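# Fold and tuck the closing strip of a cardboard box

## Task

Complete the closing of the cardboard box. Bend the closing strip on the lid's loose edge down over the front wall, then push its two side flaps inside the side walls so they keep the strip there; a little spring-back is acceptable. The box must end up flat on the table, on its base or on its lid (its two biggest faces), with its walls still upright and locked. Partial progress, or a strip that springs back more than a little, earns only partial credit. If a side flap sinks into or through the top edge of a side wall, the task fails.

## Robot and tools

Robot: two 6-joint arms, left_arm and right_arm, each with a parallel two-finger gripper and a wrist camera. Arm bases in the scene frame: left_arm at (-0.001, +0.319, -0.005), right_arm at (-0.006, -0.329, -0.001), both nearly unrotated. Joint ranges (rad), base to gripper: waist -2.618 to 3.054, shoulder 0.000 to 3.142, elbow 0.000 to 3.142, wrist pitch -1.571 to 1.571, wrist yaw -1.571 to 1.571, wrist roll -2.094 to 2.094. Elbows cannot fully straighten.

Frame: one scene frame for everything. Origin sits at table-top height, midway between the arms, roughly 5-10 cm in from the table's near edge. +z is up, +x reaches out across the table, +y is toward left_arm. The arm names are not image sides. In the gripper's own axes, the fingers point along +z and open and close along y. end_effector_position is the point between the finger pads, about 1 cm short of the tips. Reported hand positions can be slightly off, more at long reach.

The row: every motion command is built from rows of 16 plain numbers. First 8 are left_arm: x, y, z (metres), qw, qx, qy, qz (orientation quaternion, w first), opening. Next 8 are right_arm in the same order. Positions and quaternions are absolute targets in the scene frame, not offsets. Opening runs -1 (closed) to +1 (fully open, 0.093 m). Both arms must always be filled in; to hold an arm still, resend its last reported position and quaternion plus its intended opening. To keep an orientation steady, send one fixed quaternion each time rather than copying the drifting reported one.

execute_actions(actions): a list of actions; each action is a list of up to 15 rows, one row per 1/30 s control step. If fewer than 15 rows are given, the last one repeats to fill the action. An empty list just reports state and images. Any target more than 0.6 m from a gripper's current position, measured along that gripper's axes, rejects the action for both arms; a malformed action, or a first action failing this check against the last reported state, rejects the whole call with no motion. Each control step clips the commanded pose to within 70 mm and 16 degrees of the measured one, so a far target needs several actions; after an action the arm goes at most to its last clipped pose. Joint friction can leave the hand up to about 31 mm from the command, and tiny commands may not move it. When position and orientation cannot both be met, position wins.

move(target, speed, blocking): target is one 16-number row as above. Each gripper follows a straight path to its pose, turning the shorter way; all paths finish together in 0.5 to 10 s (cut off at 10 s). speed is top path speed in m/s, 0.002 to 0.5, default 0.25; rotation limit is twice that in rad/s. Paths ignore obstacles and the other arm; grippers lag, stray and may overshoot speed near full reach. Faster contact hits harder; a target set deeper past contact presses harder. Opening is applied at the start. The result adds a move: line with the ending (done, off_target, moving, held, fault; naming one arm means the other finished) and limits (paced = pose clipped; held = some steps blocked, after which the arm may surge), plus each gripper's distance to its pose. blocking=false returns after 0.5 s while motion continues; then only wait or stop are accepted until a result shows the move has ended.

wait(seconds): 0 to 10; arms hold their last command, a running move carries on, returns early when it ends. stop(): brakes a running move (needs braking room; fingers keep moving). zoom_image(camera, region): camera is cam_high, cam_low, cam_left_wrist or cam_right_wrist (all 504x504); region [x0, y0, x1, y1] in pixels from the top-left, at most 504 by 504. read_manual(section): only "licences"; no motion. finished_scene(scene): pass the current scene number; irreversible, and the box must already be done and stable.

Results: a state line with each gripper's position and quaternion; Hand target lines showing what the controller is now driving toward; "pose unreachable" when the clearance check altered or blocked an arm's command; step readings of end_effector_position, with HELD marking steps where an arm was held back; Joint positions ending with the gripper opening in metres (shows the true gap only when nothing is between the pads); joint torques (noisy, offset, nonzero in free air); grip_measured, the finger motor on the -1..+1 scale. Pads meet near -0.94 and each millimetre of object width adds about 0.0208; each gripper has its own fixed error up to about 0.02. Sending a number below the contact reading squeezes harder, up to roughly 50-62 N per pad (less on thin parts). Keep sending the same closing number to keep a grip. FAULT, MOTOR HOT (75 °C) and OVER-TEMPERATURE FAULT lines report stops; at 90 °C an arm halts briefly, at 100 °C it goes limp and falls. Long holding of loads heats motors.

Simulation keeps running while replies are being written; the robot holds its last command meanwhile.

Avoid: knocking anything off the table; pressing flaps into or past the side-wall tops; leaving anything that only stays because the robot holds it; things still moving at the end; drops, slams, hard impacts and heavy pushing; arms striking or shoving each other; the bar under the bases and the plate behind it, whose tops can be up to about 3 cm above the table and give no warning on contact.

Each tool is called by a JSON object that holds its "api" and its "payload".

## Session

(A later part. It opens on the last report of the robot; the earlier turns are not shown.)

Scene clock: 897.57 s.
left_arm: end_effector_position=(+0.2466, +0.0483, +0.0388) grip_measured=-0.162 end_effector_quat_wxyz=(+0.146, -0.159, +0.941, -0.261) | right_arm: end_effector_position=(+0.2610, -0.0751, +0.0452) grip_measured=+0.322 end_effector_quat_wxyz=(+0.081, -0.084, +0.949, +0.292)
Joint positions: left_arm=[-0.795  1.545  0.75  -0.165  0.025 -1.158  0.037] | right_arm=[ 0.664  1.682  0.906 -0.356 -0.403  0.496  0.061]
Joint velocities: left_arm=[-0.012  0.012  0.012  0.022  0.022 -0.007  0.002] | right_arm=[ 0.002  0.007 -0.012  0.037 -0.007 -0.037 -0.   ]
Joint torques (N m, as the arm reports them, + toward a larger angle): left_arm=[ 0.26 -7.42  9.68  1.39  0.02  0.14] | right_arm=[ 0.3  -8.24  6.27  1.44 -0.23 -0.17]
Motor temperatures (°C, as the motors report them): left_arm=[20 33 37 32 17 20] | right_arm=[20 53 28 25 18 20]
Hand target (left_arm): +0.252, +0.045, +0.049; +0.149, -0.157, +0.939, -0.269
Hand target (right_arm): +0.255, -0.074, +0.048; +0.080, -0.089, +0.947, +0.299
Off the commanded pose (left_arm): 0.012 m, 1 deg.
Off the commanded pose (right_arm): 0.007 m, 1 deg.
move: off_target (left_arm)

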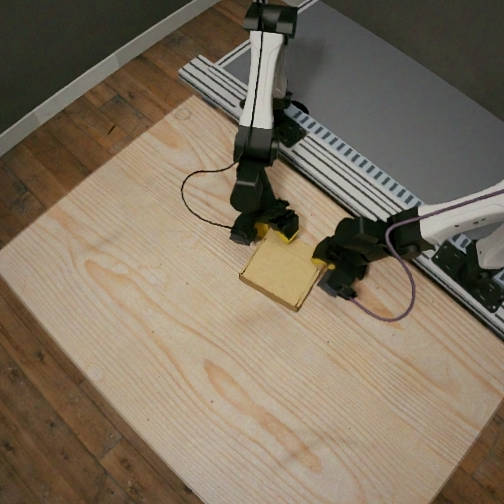

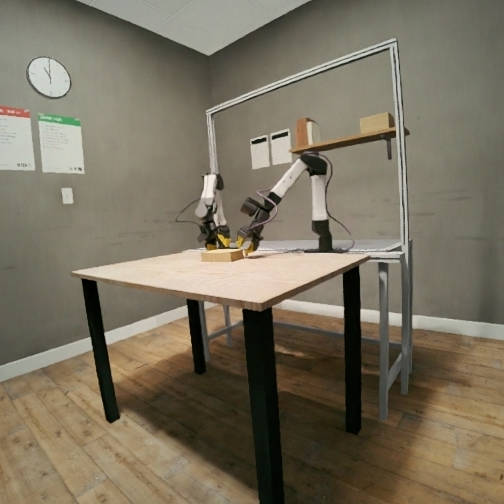

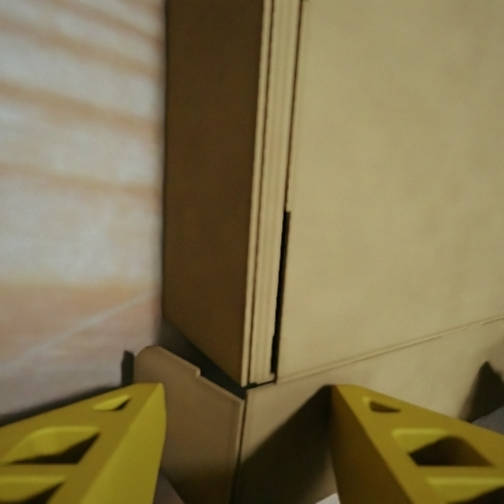

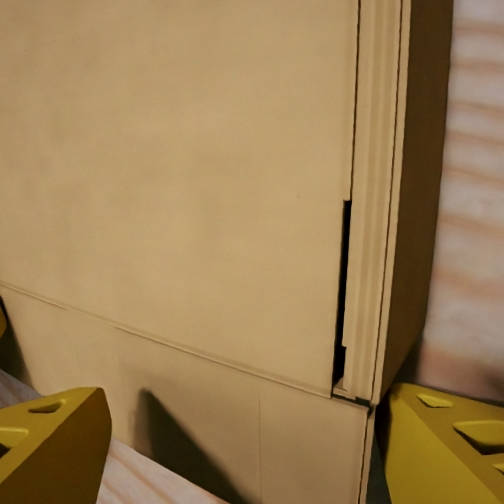

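{"api": "move", "payload": {"target": [0.2525,0.0435,0.055,0.1487,-0.1565,0.9387,-0.2685,-0.16,0.255,-0.0737,0.048,0.080,-0.0885,0.946,0.299,0.32], "speed": 0.01}}

{"api": "zoom_image", "payload": {"camera": "cam_right_wrist", "region": [280, 320, 480, 504]}}

{"api": "zoom_image", "payload": {"camera": "cam_left_wrist", "region": [80, 280, 330, 504]}}

Scene clock: 906.37 s.
left_arm: end_effector_position=(+0.2459, +0.0492, +0.0403) grip_measured=-0.162 end_effector_quat_wxyz=(+0.141, -0.159, +0.944, -0.254) | right_arm: end_effector_position=(+0.2610, -0.0751, +0.0452) grip_measured=+0.322 end_effector_quat_wxyz=(+0.081, -0.084, +0.949, +0.292)
Joint positions: left_arm=[-0.795  1.545  0.768 -0.2    0.025 -1.158  0.037] | right_arm=[ 0.664  1.682  0.906 -0.356 -0.403  0.496  0.061]
Joint velocities: left_arm=[-0.012 -0.017  0.002  0.051 -0.007  0.037 -0.   ] | right_arm=[ 0.002  0.002 -0.002  0.022 -0.037 -0.037 -0.001]
Joint torques (N m, as the arm reports them, + toward a larger angle): left_arm=[ 0.26 -8.17  9.84  1.41  0.04  0.13] | right_arm=[ 0.27 -8.21  6.25  1.46 -0.24 -0.17]
Motor temperatures (°C, as the motors report them): left_arm=[20 34 38 32 17 20] | right_arm=[20 53 28 25 18 20]
Hand target (left_arm): +0.252, +0.044, +0.055; +0.149, -0.157, +0.939, -0.269
Hand target (right_arm): +0.255, -0.074, +0.048; +0.080, -0.089, +0.947, +0.299
Off the commanded pose (left_arm): 0.017 m, 2 deg.
Off the commanded pose (right_arm): 0.007 m, 1 deg.
move: off_target (left_arm)

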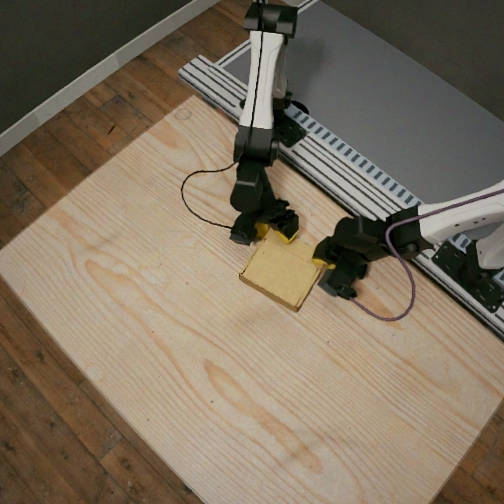

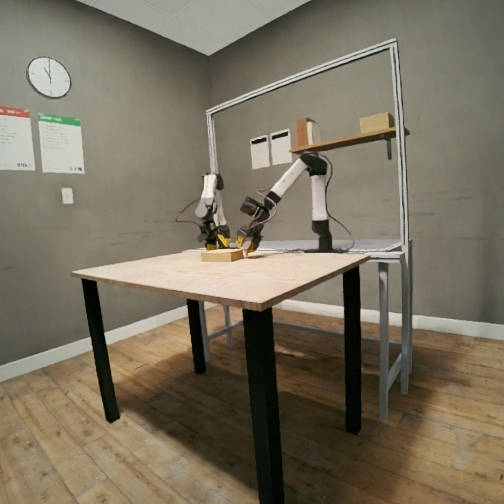

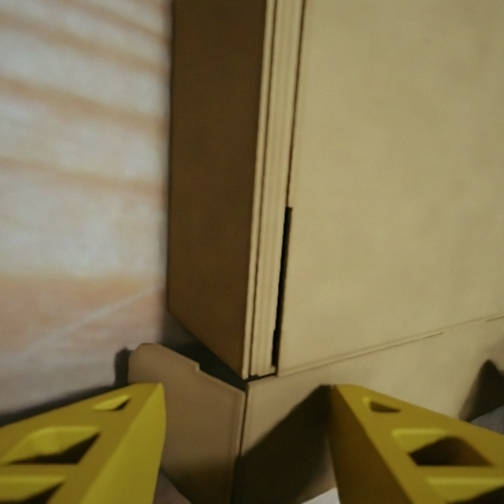

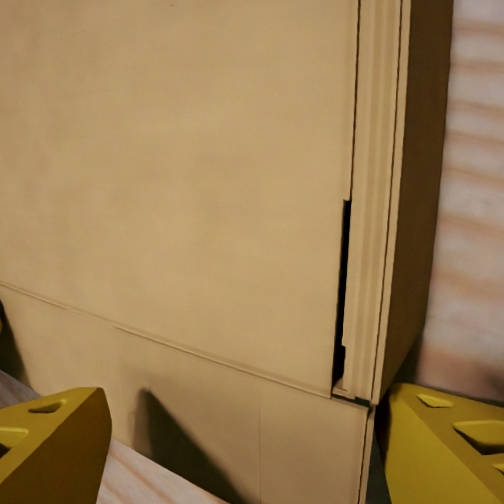

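Region (280, 320, 480, 504) of cam_right_wrist's 504x504 image, scaled by 2.520, with more detail than that image has; it fills the top 464 rows of this view, and the rest is white.

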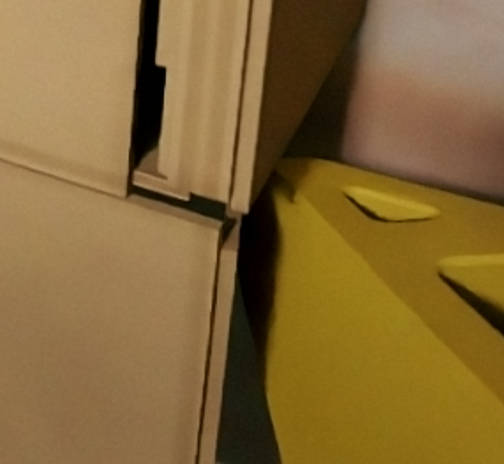

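Region (80, 280, 330, 504) of cam_left_wrist's 504x504 image, scaled by 2.016, with more detail than that image has; it fills the top 452 rows of this view, and the rest is white.

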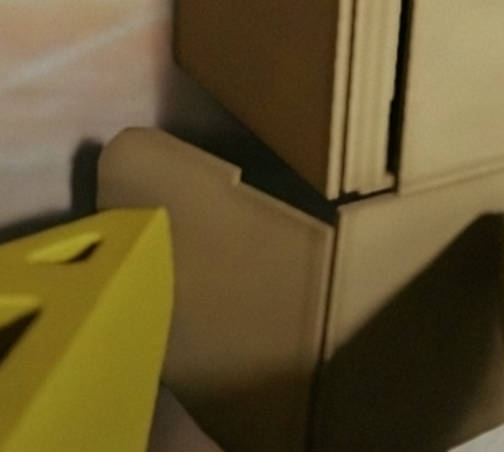

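{"api": "move", "payload": {"target": [0.258,0.038,0.060,0.1487,-0.1565,0.9387,-0.2685,-0.16,0.255,-0.0737,0.048,0.080,-0.0885,0.946,0.299,0.32], "speed": 0.01}}

{"api": "zoom_image", "payload": {"camera": "cam_right_wrist", "region": [280, 320, 480, 504]}}

{"api": "zoom_image", "payload": {"camera": "cam_left_wrist", "region": [80, 280, 330, 504]}}

Scene clock: 1029.17 s.
left_arm: end_effector_position=(+0.2506, +0.0443, +0.0502) grip_measured=-0.162 end_effector_quat_wxyz=(+0.144, -0.159, +0.942, -0.257) | right_arm: end_effector_position=(+0.2610, -0.0751, +0.0452) grip_measured=+0.322 end_effector_quat_wxyz=(+0.081, -0.084, +0.949, +0.292)
Joint positions: left_arm=[-0.795  1.545  0.808 -0.231  0.025 -1.158  0.037] | right_arm=[ 0.664  1.682  0.906 -0.356 -0.403  0.496  0.061]
Joint velocities: left_arm=[-0.027 -0.012  0.012 -0.007 -0.051 -0.037  0.   ] | right_arm=[-0.002 -0.007 -0.007 -0.081 -0.022  0.007 -0.001]
Joint torques (N m, as the arm reports them, + toward a larger angle): left_arm=[ 0.3  -6.56 10.14  1.52  0.06  0.15] | right_arm=[ 0.28 -8.27  6.26  1.44 -0.25 -0.17]
Motor temperatures (°C, as the motors report them): left_arm=[20 36 43 31 17 20] | right_arm=[20 54 28 25 18 20]
Hand target (left_arm): +0.258, +0.038, +0.060; +0.149, -0.157, +0.939, -0.269
Hand target (right_arm): +0.255, -0.074, +0.048; +0.080, -0.089, +0.947, +0.299
Off the commanded pose (left_arm): 0.014 m, 1 deg.
Off the commanded pose (right_arm): 0.007 m, 1 deg.
move: off_target (left_arm)

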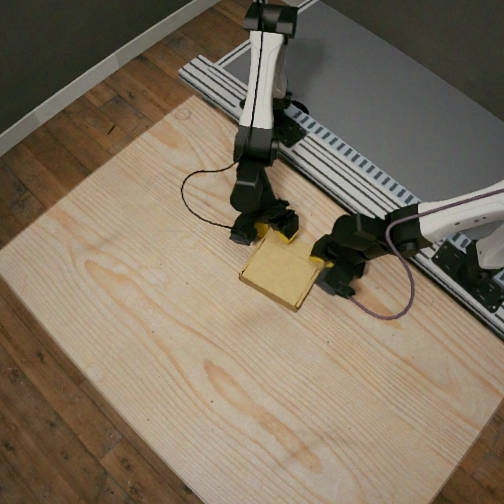

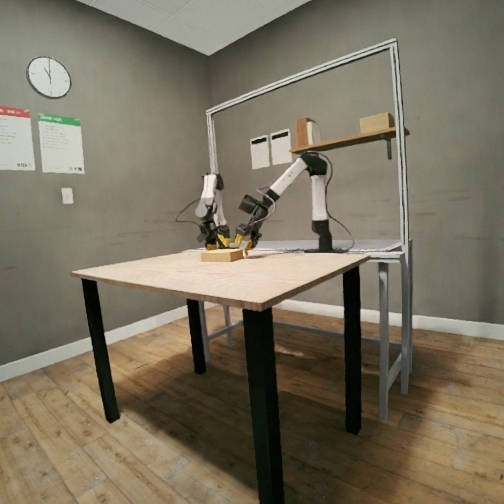

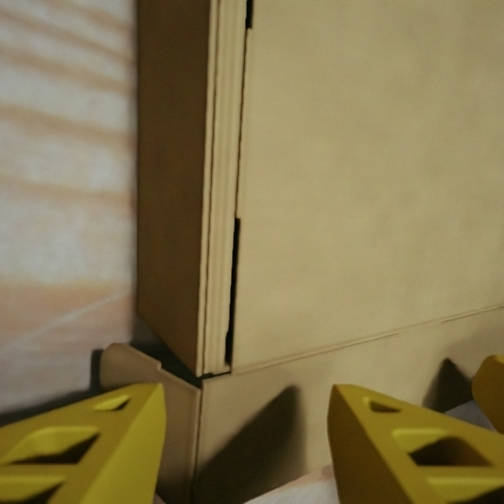

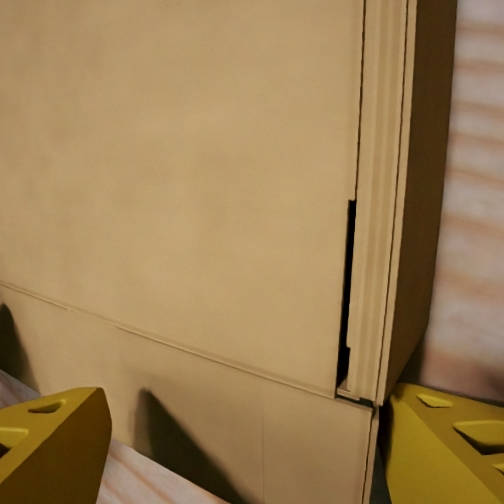

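Region (280, 320, 480, 504) of cam_right_wrist's 504x504 image, scaled by 2.520, with more detail than that image has; it fills the top 464 rows of this view, and the rest is white.

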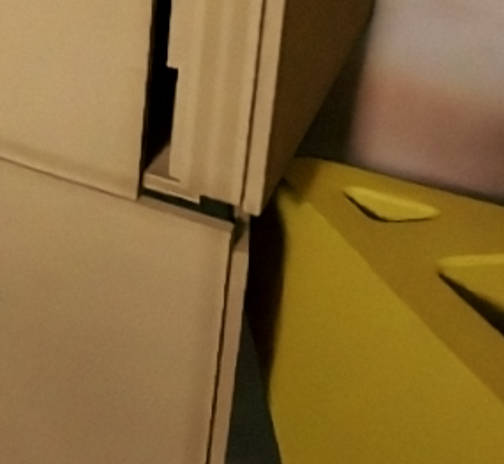

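Region (80, 280, 330, 504) of cam_left_wrist's 504x504 image, scaled by 2.016, with more detail than that image has; it fills the top 452 rows of this view, and the rest is white.

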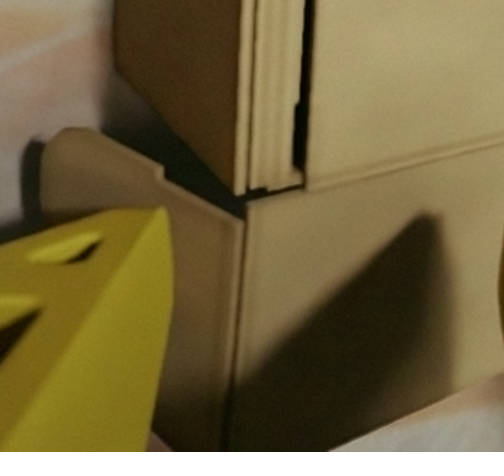

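{"api": "move", "payload": {"target": [0.254,0.042,0.056,0.1487,-0.1565,0.9387,-0.2685,-0.16,0.240,-0.132,0.050,0.080,-0.0885,0.946,0.299,0.32], "speed": 0.05}}

Scene clock: 1040.63 s.
left_arm: end_effector_position=(+0.2506, +0.0443, +0.0502) grip_measured=-0.162 end_effector_quat_wxyz=(+0.144, -0.159, +0.942, -0.257) | right_arm: end_effector_position=(+0.2445, -0.1284, +0.0492) grip_measured=+0.322 end_effector_quat_wxyz=(+0.082, -0.085, +0.947, +0.297)
Joint positions: left_arm=[-0.795  1.545  0.808 -0.231  0.025 -1.158  0.037] | right_arm=[ 0.521  1.529  0.774 -0.431 -0.47   0.352  0.061]
Joint velocities: left_arm=[-0.007  0.007 -0.002  0.007  0.007 -0.022  0.001] | right_arm=[-0.012 -0.007 -0.002  0.022  0.007  0.007 -0.001]
Joint torques (N m, as the arm reports them, + toward a larger angle): left_arm=[ 0.29 -7.72  7.55  1.65  0.05  0.13] | right_arm=[-0.92 -6.67  6.6   1.23 -0.27 -0.24]
Motor temperatures (°C, as the motors report them): left_arm=[20 36 43 31 17 20] | right_arm=[20 54 28 25 18 20]
Hand target (left_arm): +0.254, +0.042, +0.056; +0.149, -0.157, +0.939, -0.268
Hand target (right_arm): +0.240, -0.131, +0.050; +0.080, -0.088, +0.947, +0.300
Off the commanded pose (left_arm): 0.007 m, 1 deg.
Off the commanded pose (right_arm): 0.006 m, 1 deg.
move: done

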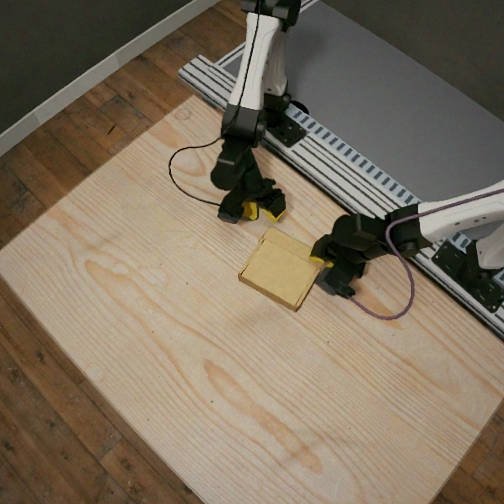

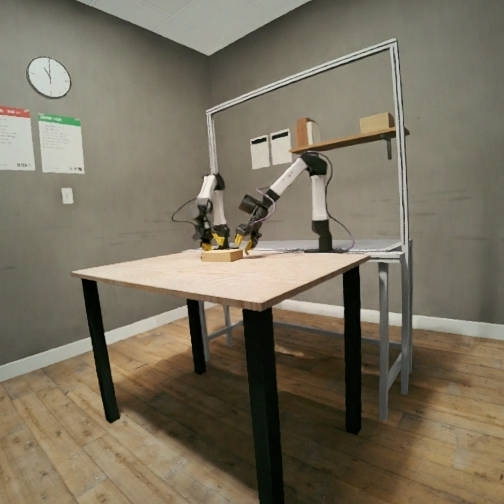

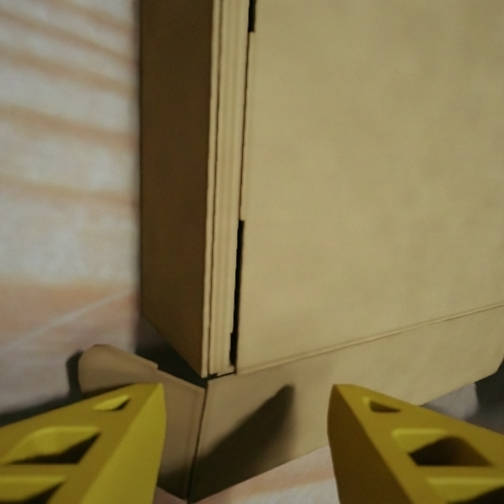

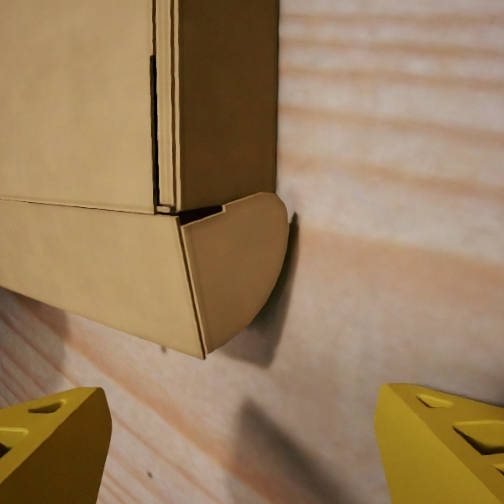

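{"api": "move", "payload": {"target": [0.246,0.060,0.064,0.1487,-0.1565,0.9387,-0.2685,-0.16,0.205,-0.095,0.075,0.1951,0.4185,0.8039,0.3749,0.31], "speed": 0.2}}

{"api": "move", "payload": {"target": [0.246,0.060,0.064,0.1487,-0.1565,0.9387,-0.2685,-0.16,0.218,-0.074,0.045,0.1951,0.4185,0.8039,0.3749,0.31], "speed": 0.04}}

Scene clock: 1113.40 s.
left_arm: end_effector_position=(+0.2521, +0.0526, +0.0689) grip_measured=-0.162 end_effector_quat_wxyz=(+0.157, -0.159, +0.935, -0.275) | right_arm: end_effector_position=(+0.2074, -0.0992, +0.0712) grip_measured=+0.312 end_effector_quat_wxyz=(+0.197, +0.418, +0.808, +0.365)
Joint positions: left_arm=[-0.773  1.465  0.789 -0.247  0.036 -1.142  0.037] | right_arm=[1.072 1.212 0.427 0.012 0.31  1.803 0.06 ]
Joint velocities: left_arm=[-0.002 -0.027  0.002 -0.007 -0.022  0.007  0.001] | right_arm=[-0.007  0.012 -0.007  0.007  0.007 -0.007 -0.   ]
Joint torques (N m, as the arm reports them, + toward a larger angle): left_arm=[ 0.34 -7.78  5.63  1.46  0.08  0.15] | right_arm=[ 0.67 -3.18  8.49  2.03  0.25 -0.13]
Motor temperatures (°C, as the motors report them): left_arm=[20 36 40 33 17 20] | right_arm=[20 49 28 25 18 20]
Hand target (left_arm): +0.246, +0.060, +0.064; +0.148, -0.157, +0.939, -0.268
Hand target (right_arm): +0.207, -0.096, +0.074; +0.198, +0.419, +0.804, +0.373
Off the commanded pose (left_arm): 0.011 m, 1 deg.
Off the commanded pose (right_arm): 0.006 m, 1 deg.
move: off_target (left_arm)

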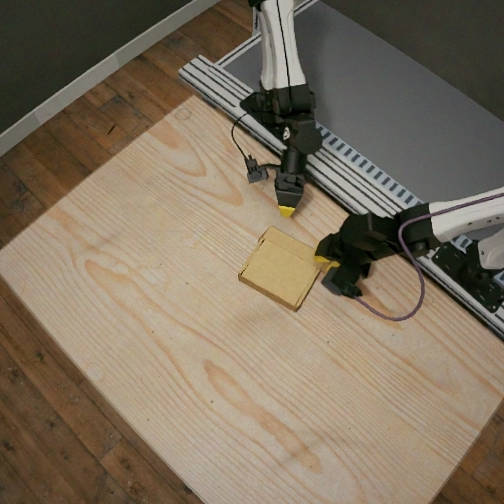

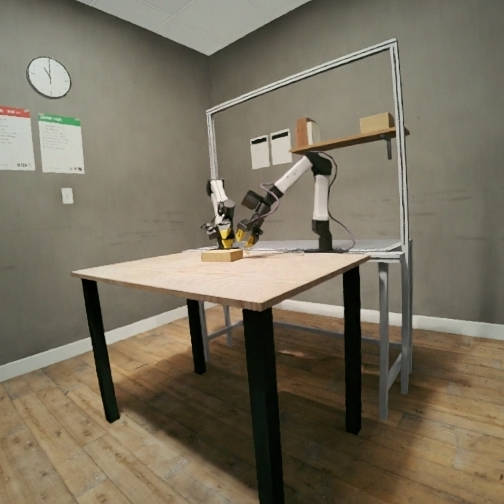

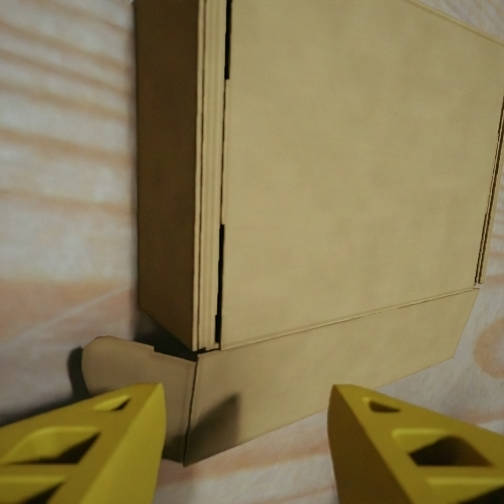

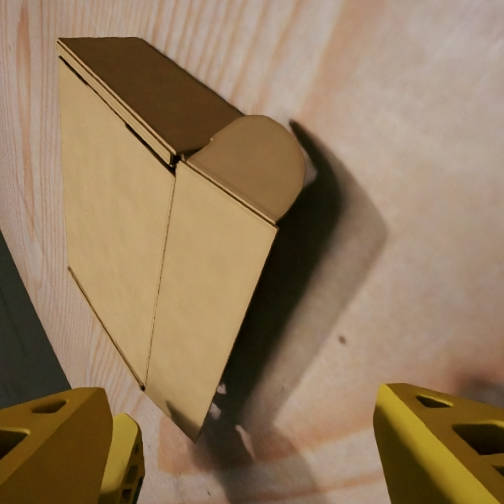

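Scene clock: 1114.87 s.
left_arm: end_effector_position=(+0.2520, +0.0527, +0.0688) grip_measured=-0.162 end_effector_quat_wxyz=(+0.156, -0.158, +0.935, -0.275) | right_arm: end_effector_position=(+0.2192, -0.0801, +0.0448) grip_measured=+0.312 end_effector_quat_wxyz=(+0.196, +0.421, +0.806, +0.367)
Joint positions: left_arm=[-0.773  1.465  0.789 -0.247  0.036 -1.141  0.037] | right_arm=[1.072 1.418 0.427 0.223 0.31  1.81  0.06 ]
Joint velocities: left_arm=[ 0.007 -0.022 -0.007  0.037 -0.051  0.007  0.001] | right_arm=[ 0.002  0.007  0.002 -0.007 -0.066  0.095 -0.001]
Joint torques (N m, as the arm reports them, + toward a larger angle): left_arm=[ 0.33 -7.76  5.54  1.44  0.06  0.17] | right_arm=[ 0.97 -2.98  8.05  2.21  0.27 -0.12]
Motor temperatures (°C, as the motors report them): left_arm=[20 36 40 33 17 20] | right_arm=[20 49 28 25 18 20]
Hand target (left_arm): +0.246, +0.060, +0.064; +0.149, -0.157, +0.939, -0.268
Hand target (right_arm): +0.218, -0.074, +0.045; +0.195, +0.419, +0.804, +0.375
Off the commanded pose (left_arm): 0.011 m, 1 deg.
Off the commanded pose (right_arm): 0.006 m, 1 deg.
move: off_target (left_arm)

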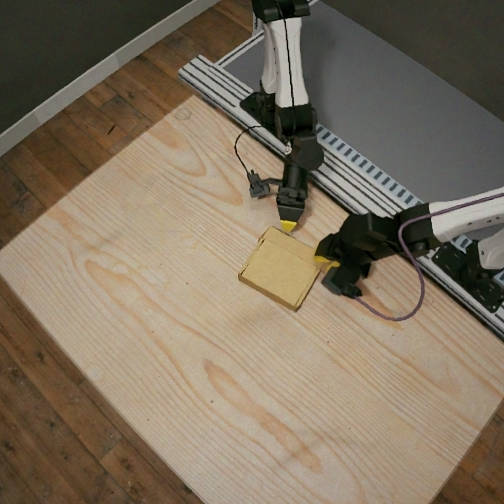

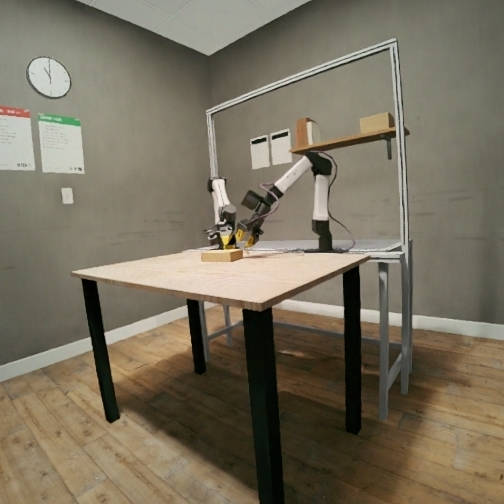

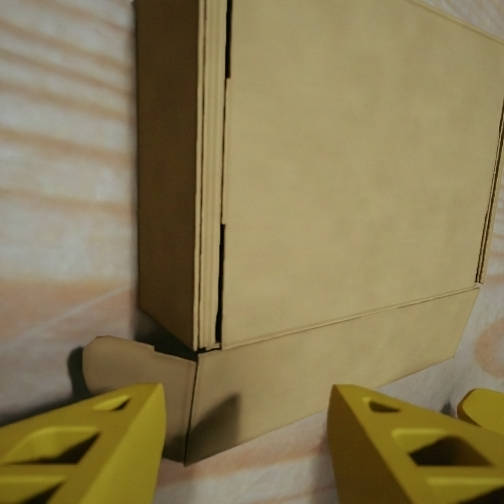

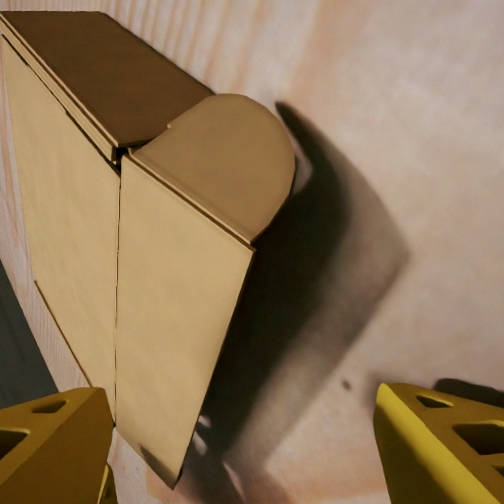

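{"api": "move", "payload": {"target": [0.246,0.060,0.064,0.1487,-0.1565,0.9387,-0.2685,-0.16,0.247,-0.051,0.046,0.1951,0.4185,0.8039,0.3749,0.31], "speed": 0.03}}

Scene clock: 1122.90 s.
left_arm: end_effector_position=(+0.2520, +0.0527, +0.0688) grip_measured=-0.162 end_effector_quat_wxyz=(+0.156, -0.158, +0.935, -0.275) | right_arm: end_effector_position=(+0.2393, -0.0575, +0.0406) grip_measured=+0.312 end_effector_quat_wxyz=(+0.193, +0.421, +0.808, +0.363)
Joint positions: left_arm=[-0.773  1.465  0.789 -0.247  0.036 -1.141  0.037] | right_arm=[1.05  1.559 0.536 0.247 0.288 1.797 0.06 ]
Joint velocities: left_arm=[-0.022 -0.002  0.002  0.037 -0.007  0.022 -0.001] | right_arm=[-0.007 -0.022  0.002 -0.022  0.022  0.037  0.   ]
Joint torques (N m, as the arm reports them, + toward a larger angle): left_arm=[ 0.37 -7.76  5.5   1.48  0.06  0.16] | right_arm=[-1.   -4.18  9.68  2.11  0.1  -0.32]
Motor temperatures (°C, as the motors report them): left_arm=[20 36 40 32 17 20] | right_arm=[20 48 28 26 18 20]
Hand target (left_arm): +0.246, +0.060, +0.064; +0.149, -0.157, +0.939, -0.269
Hand target (right_arm): +0.247, -0.051, +0.046; +0.195, +0.419, +0.804, +0.375
Off the commanded pose (left_arm): 0.011 m, 1 deg.
Off the commanded pose (right_arm): 0.011 m, 2 deg.
move: off_target (left_arm, right_arm)

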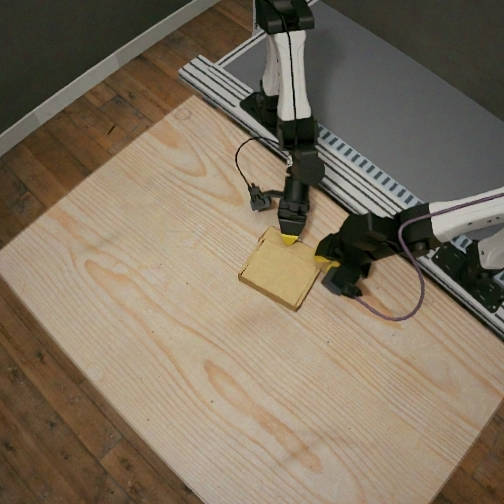

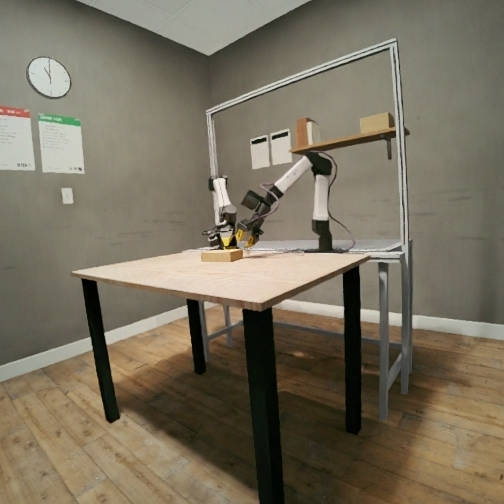

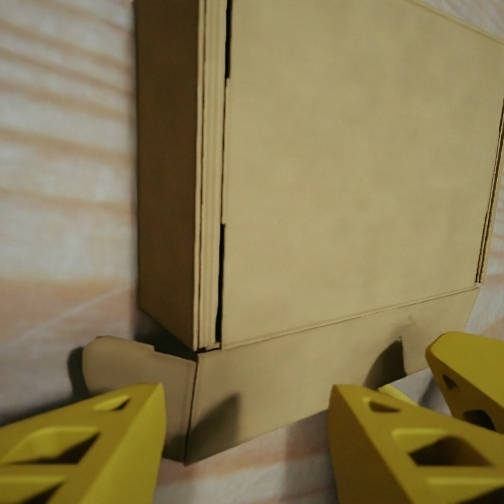

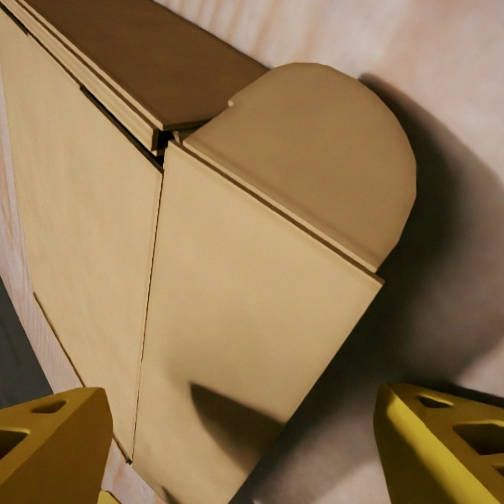

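{"api": "move", "payload": {"target": [0.246,0.060,0.064,0.1487,-0.1565,0.9387,-0.2685,-0.16,0.258,-0.045,0.053,0.1951,0.4185,0.8039,0.3749,0.31], "speed": 0.03}}

Scene clock: 1127.73 s.
left_arm: end_effector_position=(+0.2520, +0.0527, +0.0688) grip_measured=-0.162 end_effector_quat_wxyz=(+0.156, -0.158, +0.935, -0.275) | right_arm: end_effector_position=(+0.2532, -0.0474, +0.0524) grip_measured=+0.312 end_effector_quat_wxyz=(+0.194, +0.421, +0.802, +0.376)
Joint positions: left_arm=[-0.773  1.465  0.789 -0.247  0.036 -1.14   0.037] | right_arm=[1.029 1.58  0.592 0.245 0.273 1.783 0.06 ]
Joint velocities: left_arm=[ 0.002 -0.007  0.002 -0.051  0.007 -0.022 -0.   ] | right_arm=[-0.007 -0.002  0.012  0.022 -0.007  0.007  0.001]
Joint torques (N m, as the arm reports them, + toward a larger angle): left_arm=[ 0.47 -7.88  5.59  1.46  0.08  0.17] | right_arm=[-0.98 -4.31  9.88  1.9   0.11 -0.27]
Motor temperatures (°C, as the motors report them): left_arm=[20 36 39 32 17 20] | right_arm=[20 47 29 26 18 20]
Hand target (left_arm): +0.246, +0.060, +0.064; +0.149, -0.156, +0.939, -0.268
Hand target (right_arm): +0.258, -0.045, +0.053; +0.195, +0.419, +0.804, +0.375
Off the commanded pose (left_arm): 0.011 m, 1 deg.
Off the commanded pose (right_arm): 0.005 m, 0 deg.
move: off_target (left_arm)

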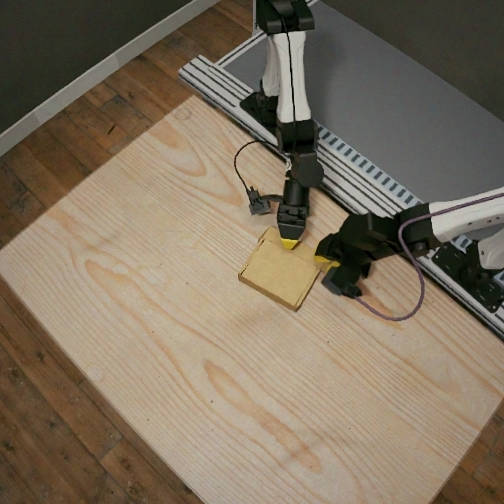

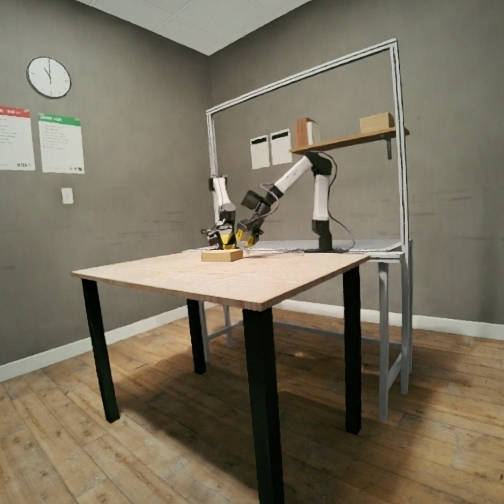

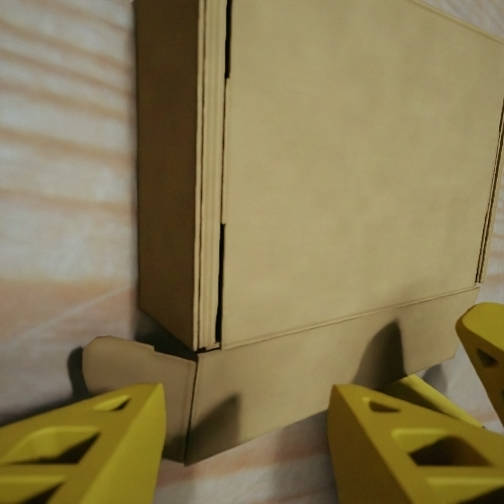

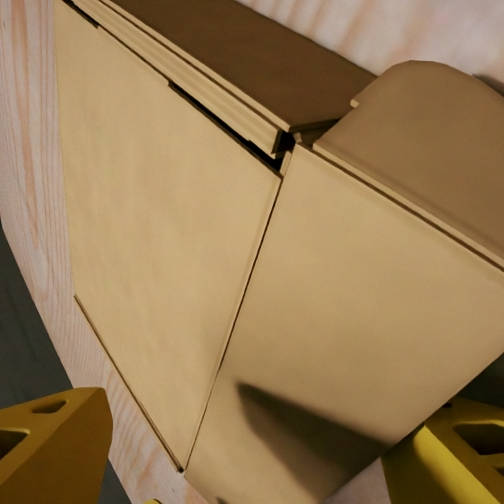

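{"api": "move", "payload": {"target": [0.246,0.060,0.064,0.1487,-0.1565,0.9387,-0.2685,-0.16,0.259,-0.045,0.083,0.1951,0.4185,0.8039,0.3749,0.31], "speed": 0.025}}

Scene clock: 1134.43 s.
left_arm: end_effector_position=(+0.2520, +0.0527, +0.0688) grip_measured=-0.162 end_effector_quat_wxyz=(+0.156, -0.158, +0.935, -0.275) | right_arm: end_effector_position=(+0.2535, -0.0473, +0.0712) grip_measured=+0.312 end_effector_quat_wxyz=(+0.192, +0.421, +0.808, +0.365)
Joint positions: left_arm=[-0.773  1.465  0.789 -0.247  0.036 -1.14   0.037] | right_arm=[1.029 1.524 0.657 0.099 0.272 1.782 0.06 ]
Joint velocities: left_arm=[ 0.002 -0.012 -0.007  0.022  0.051 -0.037 -0.   ] | right_arm=[-0.007 -0.007 -0.012 -0.095 -0.037  0.051 -0.001]
Joint torques (N m, as the arm reports them, + toward a larger angle): left_arm=[ 0.38 -7.77  5.52  1.44  0.07  0.17] | right_arm=[-1.09 -6.73 10.31  1.82  0.15 -0.29]
Motor temperatures (°C, as the motors report them): left_arm=[20 36 39 32 17 20] | right_arm=[20 47 29 27 18 20]
Hand target (left_arm): +0.246, +0.060, +0.064; +0.149, -0.156, +0.939, -0.268
Hand target (right_arm): +0.259, -0.045, +0.083; +0.195, +0.419, +0.804, +0.375
Off the commanded pose (left_arm): 0.011 m, 1 deg.
Off the commanded pose (right_arm): 0.013 m, 1 deg.
move: off_target (left_arm, right_arm)

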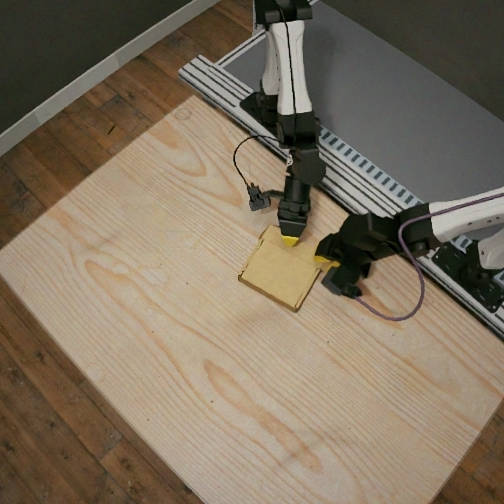

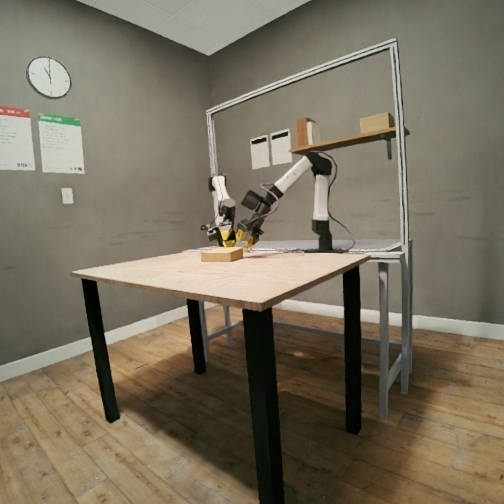

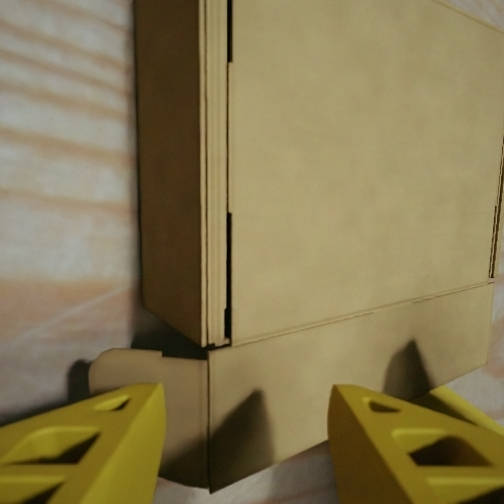

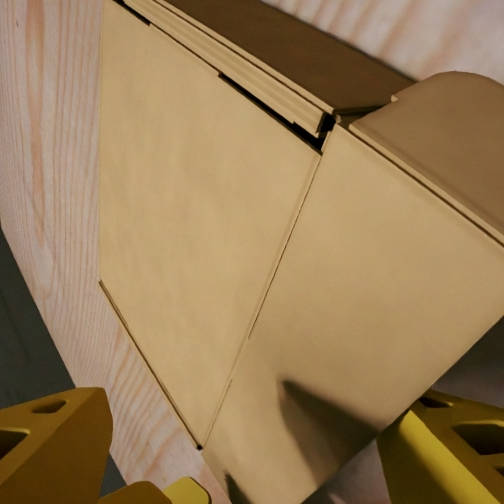

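{"api": "move", "payload": {"target": [0.250,0.052,0.050,0.1487,-0.1565,0.9387,-0.2685,0.10,0.258,-0.045,0.063,0.1951,0.4185,0.8039,0.3749,0.31], "speed": 0.02}}

{"api": "zoom_image", "payload": {"camera": "cam_low", "region": [190, 220, 280, 275]}}

Scene clock: 1174.00 s.
left_arm: end_effector_position=(+0.2546, +0.0498, +0.0612) grip_measured=+0.098 end_effector_quat_wxyz=(+0.155, -0.158, +0.936, -0.273) | right_arm: end_effector_position=(+0.2556, -0.0440, +0.0669) grip_measured=+0.312 end_effector_quat_wxyz=(+0.193, +0.420, +0.804, +0.372)
Joint positions: left_arm=[-0.773  1.498  0.789 -0.22   0.036 -1.14   0.05 ] | right_arm=[1.029 1.55  0.645 0.154 0.271 1.782 0.06 ]
Joint velocities: left_arm=[-0.002 -0.007 -0.017  0.007 -0.037  0.037 -0.001] | right_arm=[-0.012 -0.007 -0.007  0.007 -0.037  0.007  0.   ]
Joint torques (N m, as the arm reports them, + toward a larger angle): left_arm=[-0.27 -5.68  4.94  1.77  0.02  0.09] | right_arm=[-0.97 -4.6   6.99  2.21  0.17 -0.28]
Motor temperatures (°C, as the motors report them): left_arm=[20 36 38 32 17 20] | right_arm=[20 48 32 27 18 20]
Hand target (left_arm): +0.250, +0.052, +0.050; +0.149, -0.156, +0.939, -0.268
Hand target (right_arm): +0.258, -0.045, +0.063; +0.195, +0.419, +0.804, +0.374
Off the commanded pose (left_arm): 0.012 m, 1 deg.
Off the commanded pose (right_arm): 0.005 m, 0 deg.
move: off_target (left_arm)

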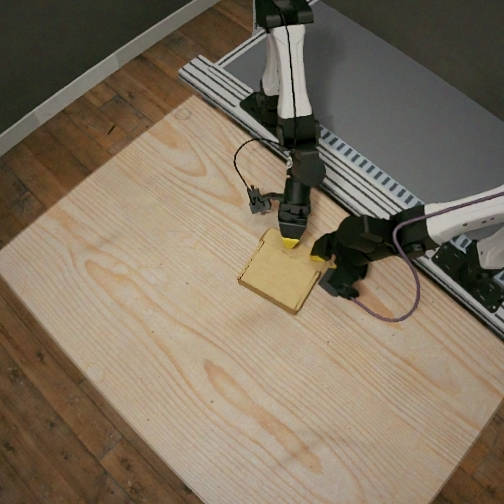

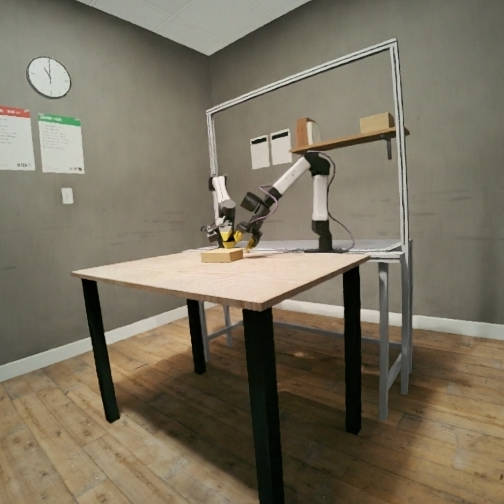

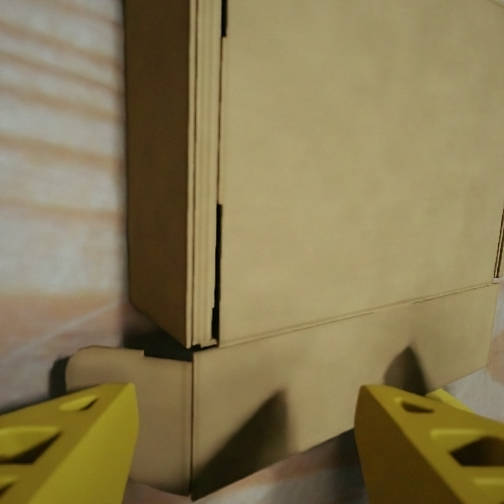

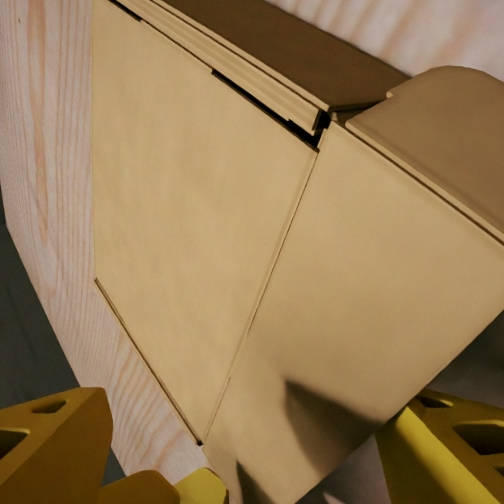

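Region (190, 220, 280, 275) of cam_low's 504x504 image, scaled by 5.600, with more detail than that image has.

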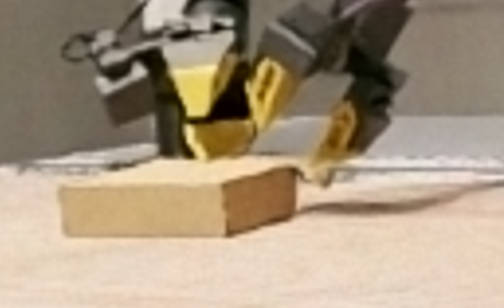

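{"api": "move", "payload": {"target": [0.262,0.052,0.040,0.1487,-0.1565,0.9387,-0.2685,0.10,0.256,-0.046,0.057,0.1951,0.4185,0.8039,0.3749,0.31], "speed": 0.015}}

Scene clock: 1193.17 s.
left_arm: end_effector_position=(+0.2637, +0.0502, +0.0481) grip_measured=+0.098 end_effector_quat_wxyz=(+0.153, -0.160, +0.937, -0.269) | right_arm: end_effector_position=(+0.2551, -0.0446, +0.0622) grip_measured=+0.312 end_effector_quat_wxyz=(+0.194, +0.420, +0.803, +0.375)
Joint positions: left_arm=[-0.749  1.553  0.789 -0.174  0.048 -1.123  0.05 ] | right_arm=[1.029 1.561 0.626 0.19  0.271 1.782 0.06 ]
Joint velocities: left_arm=[ 0.002  0.002 -0.027  0.007  0.022  0.051  0.   ] | right_arm=[ 0.007 -0.017  0.012  0.051  0.007  0.022  0.   ]
Joint torques (N m, as the arm reports them, + toward a larger angle): left_arm=[ 0.35 -6.13  5.39  1.81  0.09  0.15] | right_arm=[-0.75 -4.59  6.69  2.16  0.18 -0.26]
Motor temperatures (°C, as the motors report them): left_arm=[20 35 37 33 17 20] | right_arm=[20 46 31 29 18 20]
Hand target (left_arm): +0.262, +0.052, +0.040; +0.149, -0.157, +0.939, -0.268
Hand target (right_arm): +0.256, -0.046, +0.057; +0.195, +0.419, +0.804, +0.375
Off the commanded pose (left_arm): 0.008 m, 1 deg.
Off the commanded pose (right_arm): 0.006 m, 0 deg.
move: done

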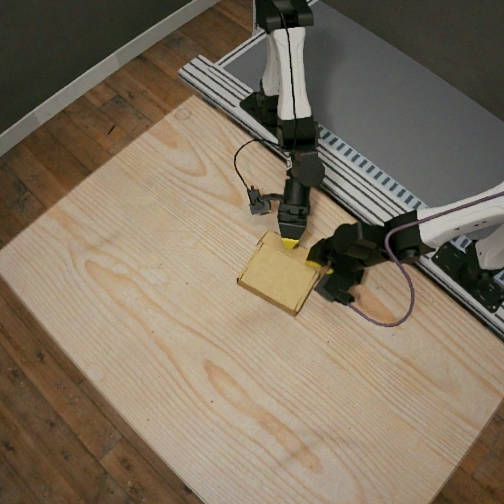

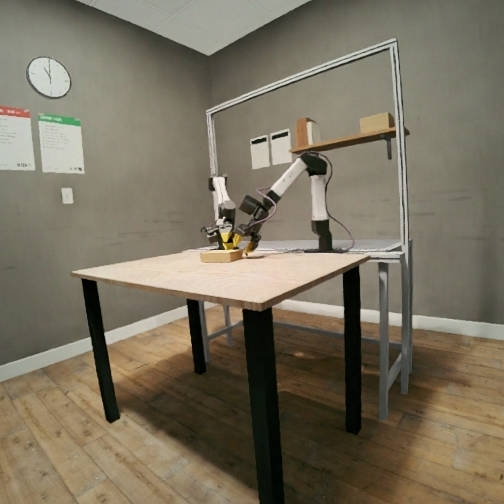

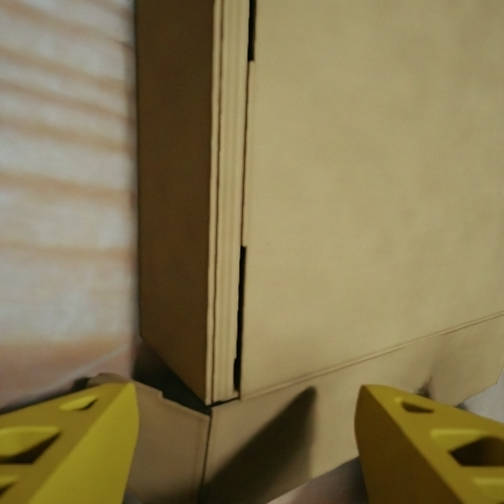

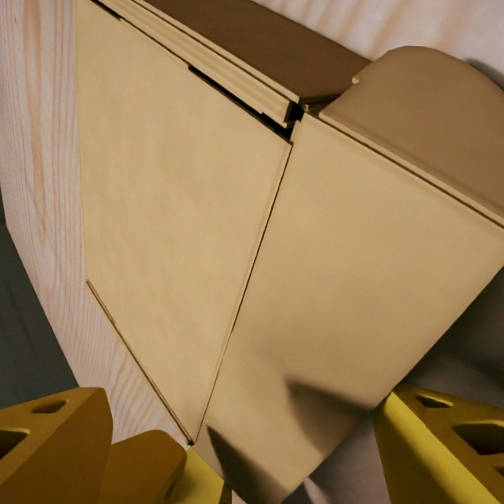

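{"api": "zoom_image", "payload": {"camera": "cam_right_wrist", "region": [280, 280, 504, 504]}}

{"api": "zoom_image", "payload": {"camera": "cam_high", "region": [220, 170, 380, 330]}}

Region (280, 280, 504, 504) of cam_right_wrist's 504x504 image, scaled by 2.250, with more detail than that image has.

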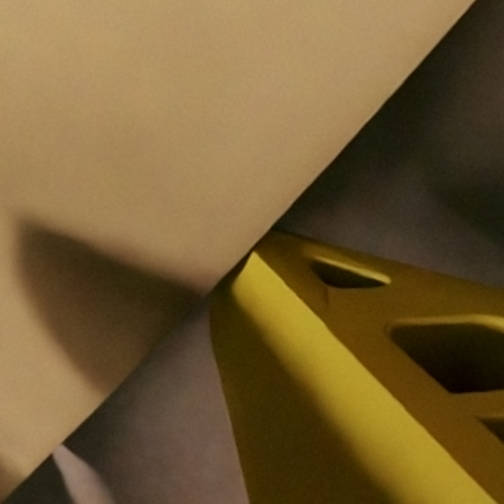

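Region (220, 170, 380, 330) of cam_high's 504x504 image, scaled by 3.150, with more detail than that image has.

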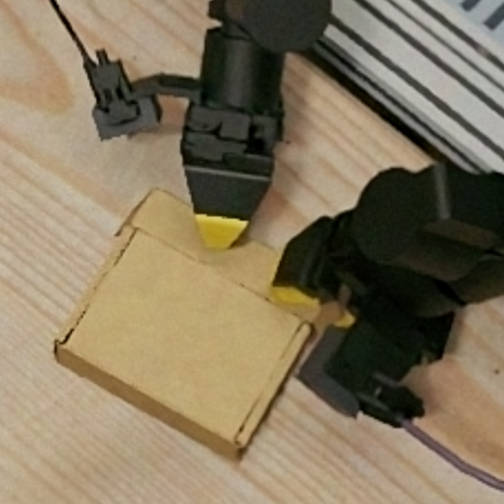

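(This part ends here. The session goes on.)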